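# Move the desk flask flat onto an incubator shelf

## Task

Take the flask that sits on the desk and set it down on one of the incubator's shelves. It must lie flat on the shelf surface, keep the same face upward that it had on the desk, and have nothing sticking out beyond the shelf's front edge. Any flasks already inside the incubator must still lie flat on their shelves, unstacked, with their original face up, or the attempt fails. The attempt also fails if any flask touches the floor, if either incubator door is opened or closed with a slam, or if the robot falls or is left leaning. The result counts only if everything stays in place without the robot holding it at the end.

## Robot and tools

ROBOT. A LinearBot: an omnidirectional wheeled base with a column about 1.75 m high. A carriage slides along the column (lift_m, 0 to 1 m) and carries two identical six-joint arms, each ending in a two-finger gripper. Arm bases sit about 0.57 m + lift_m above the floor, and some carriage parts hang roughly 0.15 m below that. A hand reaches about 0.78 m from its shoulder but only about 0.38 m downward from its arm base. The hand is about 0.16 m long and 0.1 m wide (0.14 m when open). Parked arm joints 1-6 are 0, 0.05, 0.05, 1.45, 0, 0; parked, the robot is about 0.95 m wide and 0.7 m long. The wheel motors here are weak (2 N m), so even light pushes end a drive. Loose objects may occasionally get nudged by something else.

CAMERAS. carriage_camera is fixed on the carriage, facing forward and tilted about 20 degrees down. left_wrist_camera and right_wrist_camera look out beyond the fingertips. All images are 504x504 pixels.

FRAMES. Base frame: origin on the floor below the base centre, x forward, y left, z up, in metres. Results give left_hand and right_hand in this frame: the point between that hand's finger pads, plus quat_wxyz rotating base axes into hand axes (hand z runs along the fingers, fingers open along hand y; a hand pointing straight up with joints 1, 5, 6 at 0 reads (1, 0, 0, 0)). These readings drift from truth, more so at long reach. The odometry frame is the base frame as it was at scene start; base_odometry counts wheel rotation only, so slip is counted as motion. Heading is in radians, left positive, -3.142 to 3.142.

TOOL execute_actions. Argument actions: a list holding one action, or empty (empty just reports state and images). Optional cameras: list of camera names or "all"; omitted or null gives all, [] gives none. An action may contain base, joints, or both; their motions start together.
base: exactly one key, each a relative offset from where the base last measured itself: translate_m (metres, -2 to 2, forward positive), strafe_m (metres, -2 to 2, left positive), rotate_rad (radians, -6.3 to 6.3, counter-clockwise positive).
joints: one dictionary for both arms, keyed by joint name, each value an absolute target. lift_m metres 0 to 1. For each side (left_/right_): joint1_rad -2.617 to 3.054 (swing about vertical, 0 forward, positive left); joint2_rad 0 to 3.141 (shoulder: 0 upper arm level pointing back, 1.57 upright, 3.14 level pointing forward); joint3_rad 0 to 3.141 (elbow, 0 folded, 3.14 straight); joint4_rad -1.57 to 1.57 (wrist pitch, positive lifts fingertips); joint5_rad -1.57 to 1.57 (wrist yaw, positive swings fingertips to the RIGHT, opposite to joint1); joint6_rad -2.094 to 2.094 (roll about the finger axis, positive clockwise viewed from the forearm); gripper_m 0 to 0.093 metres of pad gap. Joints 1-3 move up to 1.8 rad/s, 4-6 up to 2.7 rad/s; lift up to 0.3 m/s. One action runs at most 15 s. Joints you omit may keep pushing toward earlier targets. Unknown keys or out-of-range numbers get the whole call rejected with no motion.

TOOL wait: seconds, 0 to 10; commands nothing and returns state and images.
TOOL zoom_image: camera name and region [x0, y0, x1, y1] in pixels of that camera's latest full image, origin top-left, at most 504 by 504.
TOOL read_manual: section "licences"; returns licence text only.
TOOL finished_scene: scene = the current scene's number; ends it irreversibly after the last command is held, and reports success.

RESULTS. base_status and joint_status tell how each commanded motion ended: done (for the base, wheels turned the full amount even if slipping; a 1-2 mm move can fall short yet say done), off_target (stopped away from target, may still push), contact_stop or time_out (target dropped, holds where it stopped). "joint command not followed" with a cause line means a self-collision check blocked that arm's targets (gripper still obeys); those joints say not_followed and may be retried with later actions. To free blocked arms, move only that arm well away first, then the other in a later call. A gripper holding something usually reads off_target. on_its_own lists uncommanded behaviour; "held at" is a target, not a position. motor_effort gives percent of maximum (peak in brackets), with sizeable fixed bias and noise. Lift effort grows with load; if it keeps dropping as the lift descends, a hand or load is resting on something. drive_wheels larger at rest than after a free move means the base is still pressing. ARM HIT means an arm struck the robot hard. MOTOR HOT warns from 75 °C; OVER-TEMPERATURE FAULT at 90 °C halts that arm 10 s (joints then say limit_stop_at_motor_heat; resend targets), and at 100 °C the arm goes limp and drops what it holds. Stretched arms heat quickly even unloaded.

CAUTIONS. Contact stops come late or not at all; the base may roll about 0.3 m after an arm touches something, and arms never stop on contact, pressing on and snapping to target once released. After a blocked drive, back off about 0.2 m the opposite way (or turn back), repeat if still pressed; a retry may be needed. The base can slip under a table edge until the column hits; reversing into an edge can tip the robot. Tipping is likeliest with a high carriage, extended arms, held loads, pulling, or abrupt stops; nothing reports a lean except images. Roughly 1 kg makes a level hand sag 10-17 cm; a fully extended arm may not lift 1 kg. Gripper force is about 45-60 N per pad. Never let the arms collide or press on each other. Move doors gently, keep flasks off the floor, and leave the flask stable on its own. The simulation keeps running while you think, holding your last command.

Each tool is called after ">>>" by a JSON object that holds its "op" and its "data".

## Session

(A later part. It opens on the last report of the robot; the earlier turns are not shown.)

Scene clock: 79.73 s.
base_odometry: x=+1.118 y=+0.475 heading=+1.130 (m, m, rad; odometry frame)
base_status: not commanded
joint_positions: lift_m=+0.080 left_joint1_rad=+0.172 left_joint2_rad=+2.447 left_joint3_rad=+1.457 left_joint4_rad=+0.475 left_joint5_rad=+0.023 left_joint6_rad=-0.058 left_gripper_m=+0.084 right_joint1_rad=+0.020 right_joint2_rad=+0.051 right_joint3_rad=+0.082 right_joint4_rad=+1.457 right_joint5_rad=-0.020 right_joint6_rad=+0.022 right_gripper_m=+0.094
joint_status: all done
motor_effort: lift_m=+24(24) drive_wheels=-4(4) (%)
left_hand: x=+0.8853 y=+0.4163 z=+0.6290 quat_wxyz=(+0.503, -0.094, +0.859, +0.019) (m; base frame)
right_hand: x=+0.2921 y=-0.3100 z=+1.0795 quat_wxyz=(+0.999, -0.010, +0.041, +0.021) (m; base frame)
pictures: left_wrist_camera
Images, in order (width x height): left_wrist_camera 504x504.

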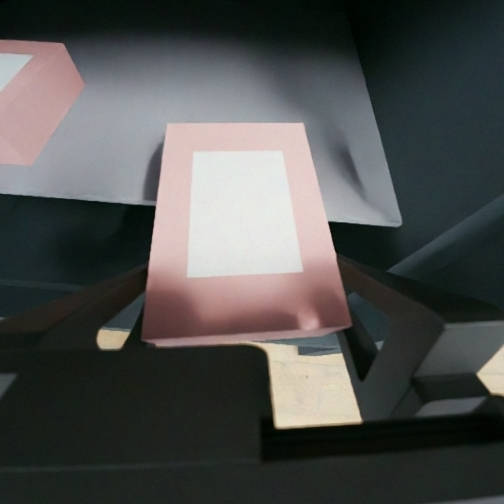

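>>> {"op": "execute_actions", "data": {"actions": [{"base": {"translate_m": 0.095}}], "cameras": ["carriage_camera", "left_wrist_camera"]}}

Scene clock: 81.80 s.
base_odometry: x=+1.159 y=+0.561 heading=+1.129 (m, m, rad; odometry frame)
base_status: done
joint_positions: lift_m=+0.080 left_joint1_rad=+0.171 left_joint2_rad=+2.447 left_joint3_rad=+1.457 left_joint4_rad=+0.475 left_joint5_rad=+0.023 left_joint6_rad=-0.058 left_gripper_m=+0.084 right_joint1_rad=+0.020 right_joint2_rad=+0.051 right_joint3_rad=+0.082 right_joint4_rad=+1.458 right_joint5_rad=-0.020 right_joint6_rad=+0.022 right_gripper_m=+0.094
joint_status: not commanded
motor_effort: lift_m=+24(24) drive_wheels=-5(32) (%)
left_hand: x=+0.8853 y=+0.4160 z=+0.6290 quat_wxyz=(+0.503, -0.093, +0.859, +0.019) (m; base frame)
right_hand: x=+0.2918 y=-0.3100 z=+1.0795 quat_wxyz=(+0.999, -0.010, +0.041, +0.021) (m; base frame)
pictures: carriage_camera, left_wrist_camera
Images, in order (width x height): carriage_camera 504x504, left_wrist_camera 504x504.

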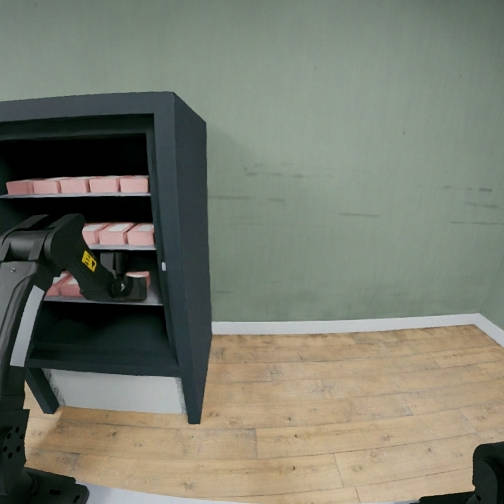

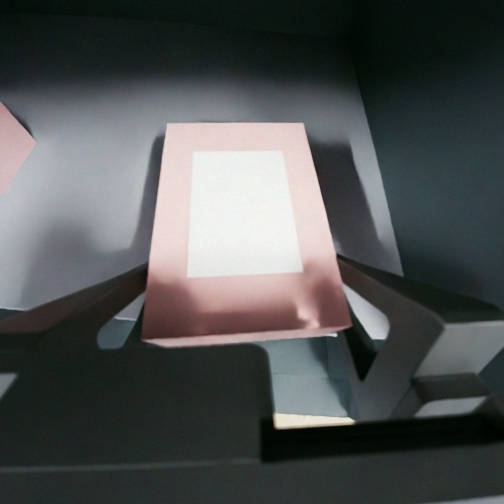

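>>> {"op": "execute_actions", "data": {"actions": [{"joints": {"lift_m": 0.069}}], "cameras": ["carriage_camera", "left_wrist_camera"]}}

>>> {"op": "zoom_image", "data": {"camera": "carriage_camera", "region": [60, 210, 180, 320]}}

Scene clock: 82.83 s.
base_odometry: x=+1.159 y=+0.561 heading=+1.129 (m, m, rad; odometry frame)
base_status: not commanded
joint_positions: lift_m=+0.069 left_joint1_rad=+0.171 left_joint2_rad=+2.447 left_joint3_rad=+1.457 left_joint4_rad=+0.475 left_joint5_rad=+0.023 left_joint6_rad=-0.058 left_gripper_m=+0.084 right_joint1_rad=+0.020 right_joint2_rad=+0.051 right_joint3_rad=+0.082 right_joint4_rad=+1.458 right_joint5_rad=-0.020 right_joint6_rad=+0.022 right_gripper_m=+0.094
joint_status: all done
motor_effort: lift_m=+24(25) drive_wheels=+7(5) (%)
left_hand: x=+0.8855 y=+0.4161 z=+0.6186 quat_wxyz=(+0.504, -0.093, +0.859, +0.019) (m; base frame)
right_hand: x=+0.2919 y=-0.3100 z=+1.0685 quat_wxyz=(+0.999, -0.010, +0.041, +0.021) (m; base frame)
pictures: carriage_camera, left_wrist_camera
Images, in order (width x height): carriage_camera 504x504, left_wrist_camera 504x504.

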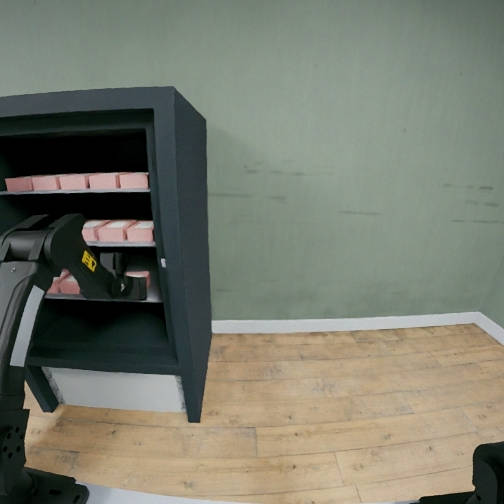

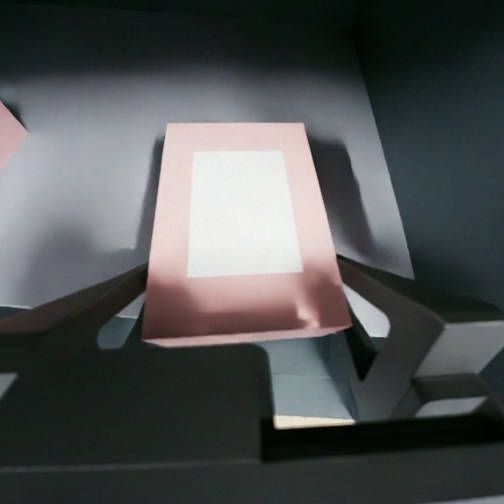

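Region (60, 210, 180, 320) of carriage_camera's 504x504 image, scaled by 4.200, with more detail than that image has; it fills the top 462 rows of this view, and the rest is white.

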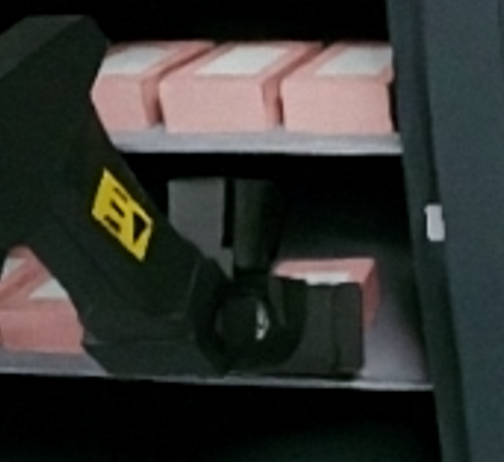

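>>> {"op": "execute_actions", "data": {"actions": [{"joints": {"lift_m": 0.061}}], "cameras": ["carriage_camera", "left_wrist_camera"]}}

>>> {"op": "zoom_image", "data": {"camera": "carriage_camera", "region": [60, 210, 180, 320]}}

Scene clock: 84.27 s.
base_odometry: x=+1.159 y=+0.561 heading=+1.129 (m, m, rad; odometry frame)
base_status: not commanded
joint_positions: lift_m=+0.061 left_joint1_rad=+0.171 left_joint2_rad=+2.447 left_joint3_rad=+1.457 left_joint4_rad=+0.474 left_joint5_rad=+0.023 left_joint6_rad=-0.058 left_gripper_m=+0.084 right_joint1_rad=+0.020 right_joint2_rad=+0.051 right_joint3_rad=+0.082 right_joint4_rad=+1.458 right_joint5_rad=-0.020 right_joint6_rad=+0.022 right_gripper_m=+0.094
joint_status: all done
motor_effort: lift_m=+23(24) drive_wheels=+7(4) (%)
left_hand: x=+0.8853 y=+0.4160 z=+0.6102 quat_wxyz=(+0.503, -0.093, +0.859, +0.019) (m; base frame)
right_hand: x=+0.2919 y=-0.3100 z=+1.0606 quat_wxyz=(+0.999, -0.010, +0.041, +0.021) (m; base frame)
pictures: carriage_camera, left_wrist_camera
Images, in order (width x height): carriage_camera 504x504, left_wrist_camera 504x504.

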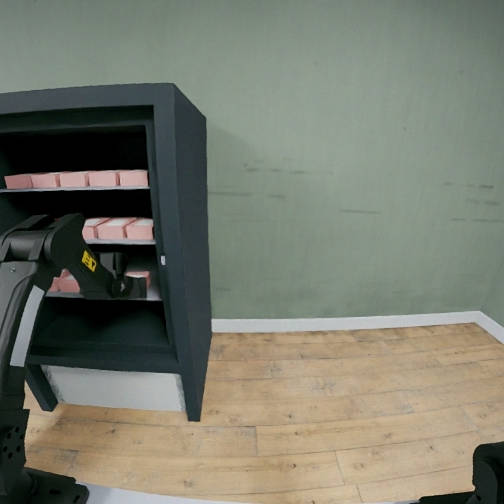

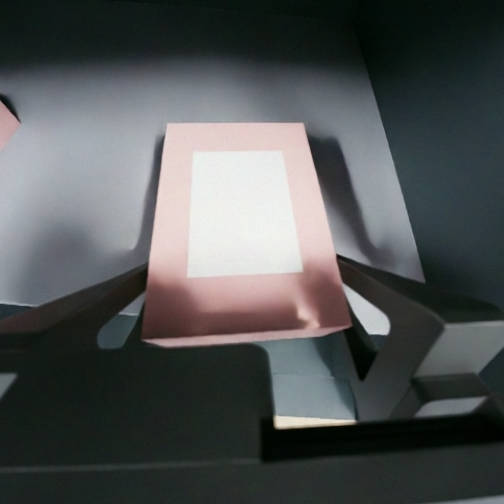

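Region (60, 210, 180, 320) of carriage_camera's 504x504 image, scaled by 4.200, with more detail than that image has; it fills the top 462 rows of this view, and the rest is white.

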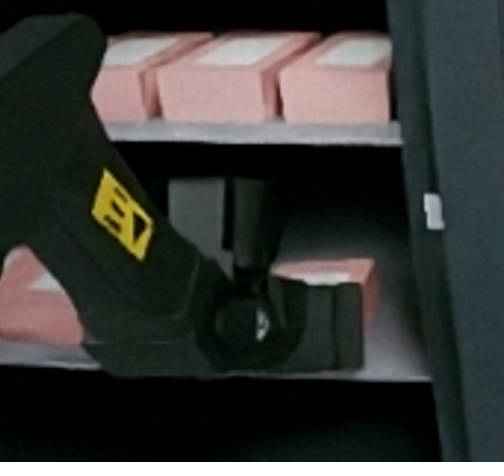

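>>> {"op": "execute_actions", "data": {"actions": [{"base": {"translate_m": 0.045}}], "cameras": ["carriage_camera", "left_wrist_camera"]}}

>>> {"op": "zoom_image", "data": {"camera": "carriage_camera", "region": [60, 210, 180, 320]}}

Scene clock: 86.33 s.
base_odometry: x=+1.179 y=+0.601 heading=+1.128 (m, m, rad; odometry frame)
base_status: done
joint_positions: lift_m=+0.061 left_joint1_rad=+0.171 left_joint2_rad=+2.447 left_joint3_rad=+1.457 left_joint4_rad=+0.475 left_joint5_rad=+0.023 left_joint6_rad=-0.058 left_gripper_m=+0.084 right_joint1_rad=+0.020 right_joint2_rad=+0.051 right_joint3_rad=+0.082 right_joint4_rad=+1.459 right_joint5_rad=-0.020 right_joint6_rad=+0.022 right_gripper_m=+0.094
joint_status: not commanded
motor_effort: lift_m=+23(23) drive_wheels=-4(31) (%)
left_hand: x=+0.8855 y=+0.4156 z=+0.6104 quat_wxyz=(+0.503, -0.093, +0.859, +0.019) (m; base frame)
right_hand: x=+0.2917 y=-0.3100 z=+1.0606 quat_wxyz=(+0.999, -0.010, +0.041, +0.021) (m; base frame)
pictures: carriage_camera, left_wrist_camera
Images, in order (width x height): carriage_camera 504x504, left_wrist_camera 504x504.

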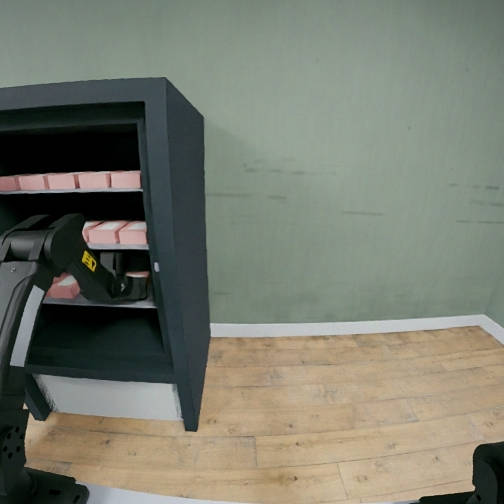

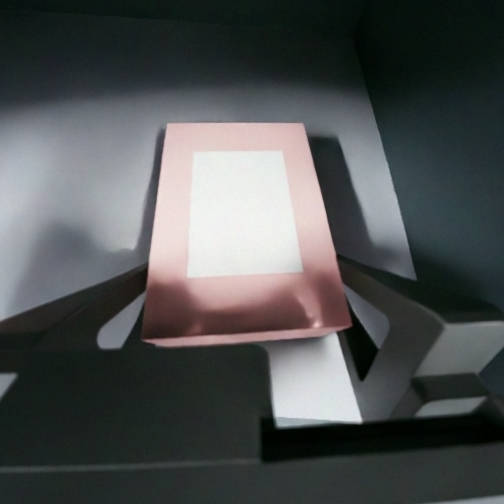

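Region (60, 210, 180, 320) of carriage_camera's 504x504 image, scaled by 4.200, with more detail than that image has; it fills the top 462 rows of this view, and the rest is white.

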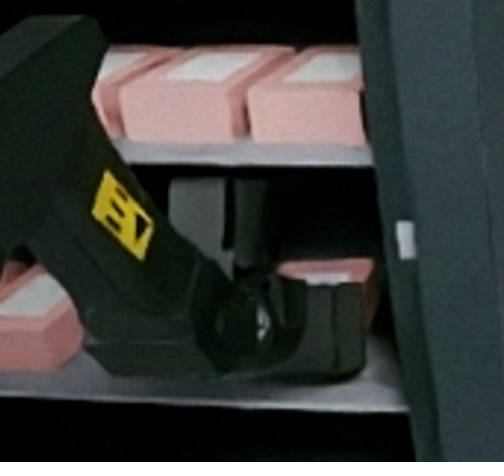

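>>> {"op": "execute_actions", "data": {"actions": [{"joints": {"lift_m": 0.055}}], "cameras": ["left_wrist_camera"]}}

Scene clock: 87.10 s.
base_odometry: x=+1.179 y=+0.601 heading=+1.128 (m, m, rad; odometry frame)
base_status: not commanded
joint_positions: lift_m=+0.055 left_joint1_rad=+0.171 left_joint2_rad=+2.446 left_joint3_rad=+1.457 left_joint4_rad=+0.482 left_joint5_rad=+0.022 left_joint6_rad=-0.057 left_gripper_m=+0.084 right_joint1_rad=+0.020 right_joint2_rad=+0.051 right_joint3_rad=+0.082 right_joint4_rad=+1.459 right_joint5_rad=-0.020 right_joint6_rad=+0.022 right_gripper_m=+0.094
joint_status: all done
motor_effort: lift_m=+23(23) drive_wheels=-3(4) (%)
left_hand: x=+0.8864 y=+0.4158 z=+0.6064 quat_wxyz=(+0.507, -0.092, +0.857, +0.019) (m; base frame)
right_hand: x=+0.2917 y=-0.3100 z=+1.0545 quat_wxyz=(+0.999, -0.010, +0.041, +0.021) (m; base frame)
pictures: left_wrist_camera
Images, in order (width x height): left_wrist_camera 504x504.

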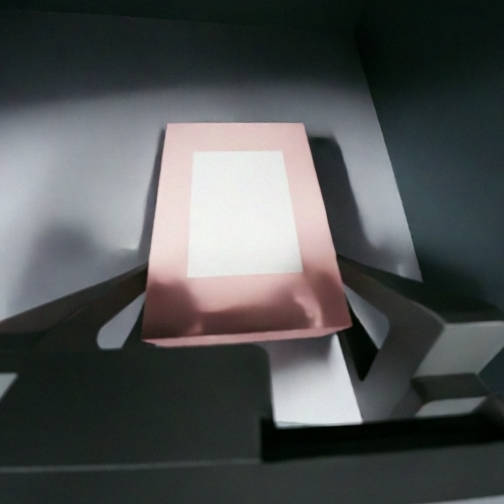

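The flask has touched the shelf: z dropped only 4 mm of the 6 mm commanded, and q4 shifted. Releasing now.

>>> {"op": "execute_actions", "data": {"actions": [{"joints": {"left_gripper_m": 0.093}}], "cameras": ["left_wrist_camera"]}}

Scene clock: 87.83 s.
base_odometry: x=+1.179 y=+0.601 heading=+1.128 (m, m, rad; odometry frame)
base_status: not commanded
joint_positions: lift_m=+0.055 left_joint1_rad=+0.171 left_joint2_rad=+2.446 left_joint3_rad=+1.457 left_joint4_rad=+0.486 left_joint5_rad=+0.022 left_joint6_rad=-0.057 left_gripper_m=+0.093 right_joint1_rad=+0.020 right_joint2_rad=+0.051 right_joint3_rad=+0.082 right_joint4_rad=+1.459 right_joint5_rad=-0.020 right_joint6_rad=+0.022 right_gripper_m=+0.094
joint_status: all done
motor_effort: lift_m=+23(23) drive_wheels=-3(3) (%)
left_hand: x=+0.8868 y=+0.4159 z=+0.6071 quat_wxyz=(+0.508, -0.092, +0.856, +0.019) (m; base frame)
right_hand: x=+0.2917 y=-0.3100 z=+1.0545 quat_wxyz=(+0.999, -0.010, +0.041, +0.021) (m; base frame)
pictures: left_wrist_camera
Images, in order (width x height): left_wrist_camera 504x504.

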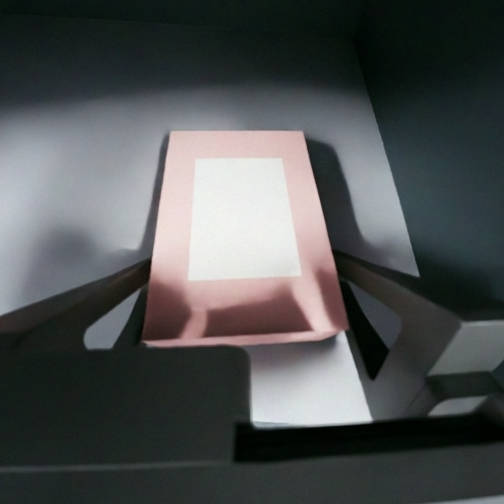

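>>> {"op": "execute_actions", "data": {"actions": [{"base": {"translate_m": -0.2}}], "cameras": ["carriage_camera", "left_wrist_camera"]}}

Scene clock: 91.57 s.
base_odometry: x=+1.094 y=+0.420 heading=+1.128 (m, m, rad; odometry frame)
base_status: done
joint_positions: lift_m=+0.055 left_joint1_rad=+0.171 left_joint2_rad=+2.446 left_joint3_rad=+1.457 left_joint4_rad=+0.493 left_joint5_rad=+0.022 left_joint6_rad=-0.057 left_gripper_m=+0.093 right_joint1_rad=+0.020 right_joint2_rad=+0.051 right_joint3_rad=+0.082 right_joint4_rad=+1.457 right_joint5_rad=-0.020 right_joint6_rad=+0.022 right_gripper_m=+0.094
joint_status: not commanded
motor_effort: lift_m=+23(23) drive_wheels=-1(27) (%)
left_hand: x=+0.8876 y=+0.4165 z=+0.6087 quat_wxyz=(+0.512, -0.092, +0.854, +0.020) (m; base frame)
right_hand: x=+0.2921 y=-0.3101 z=+1.0545 quat_wxyz=(+0.999, -0.010, +0.041, +0.021) (m; base frame)
pictures: carriage_camera, left_wrist_camera
Images, in order (width x height): carriage_camera 504x504, left_wrist_camera 504x504.

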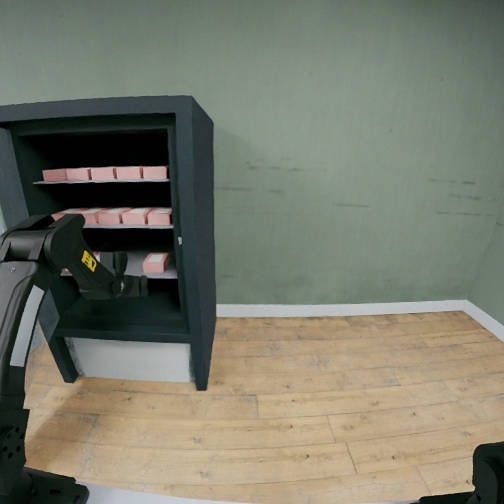

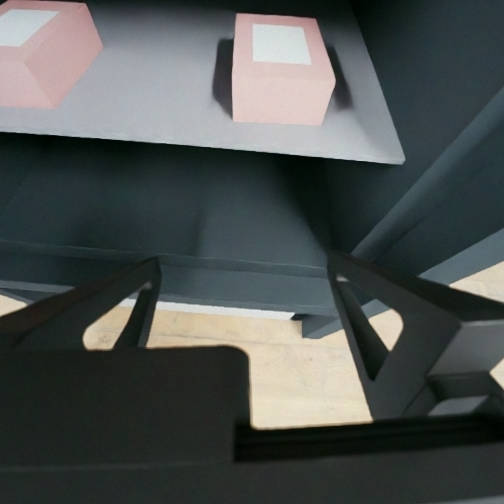

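The flask is lying flat on the shelf with the label up, behind the front edge. Ending scene 1.

>>> {"op": "finished_scene", "data": {"scene": 1}}

The scene is finished: the task was done.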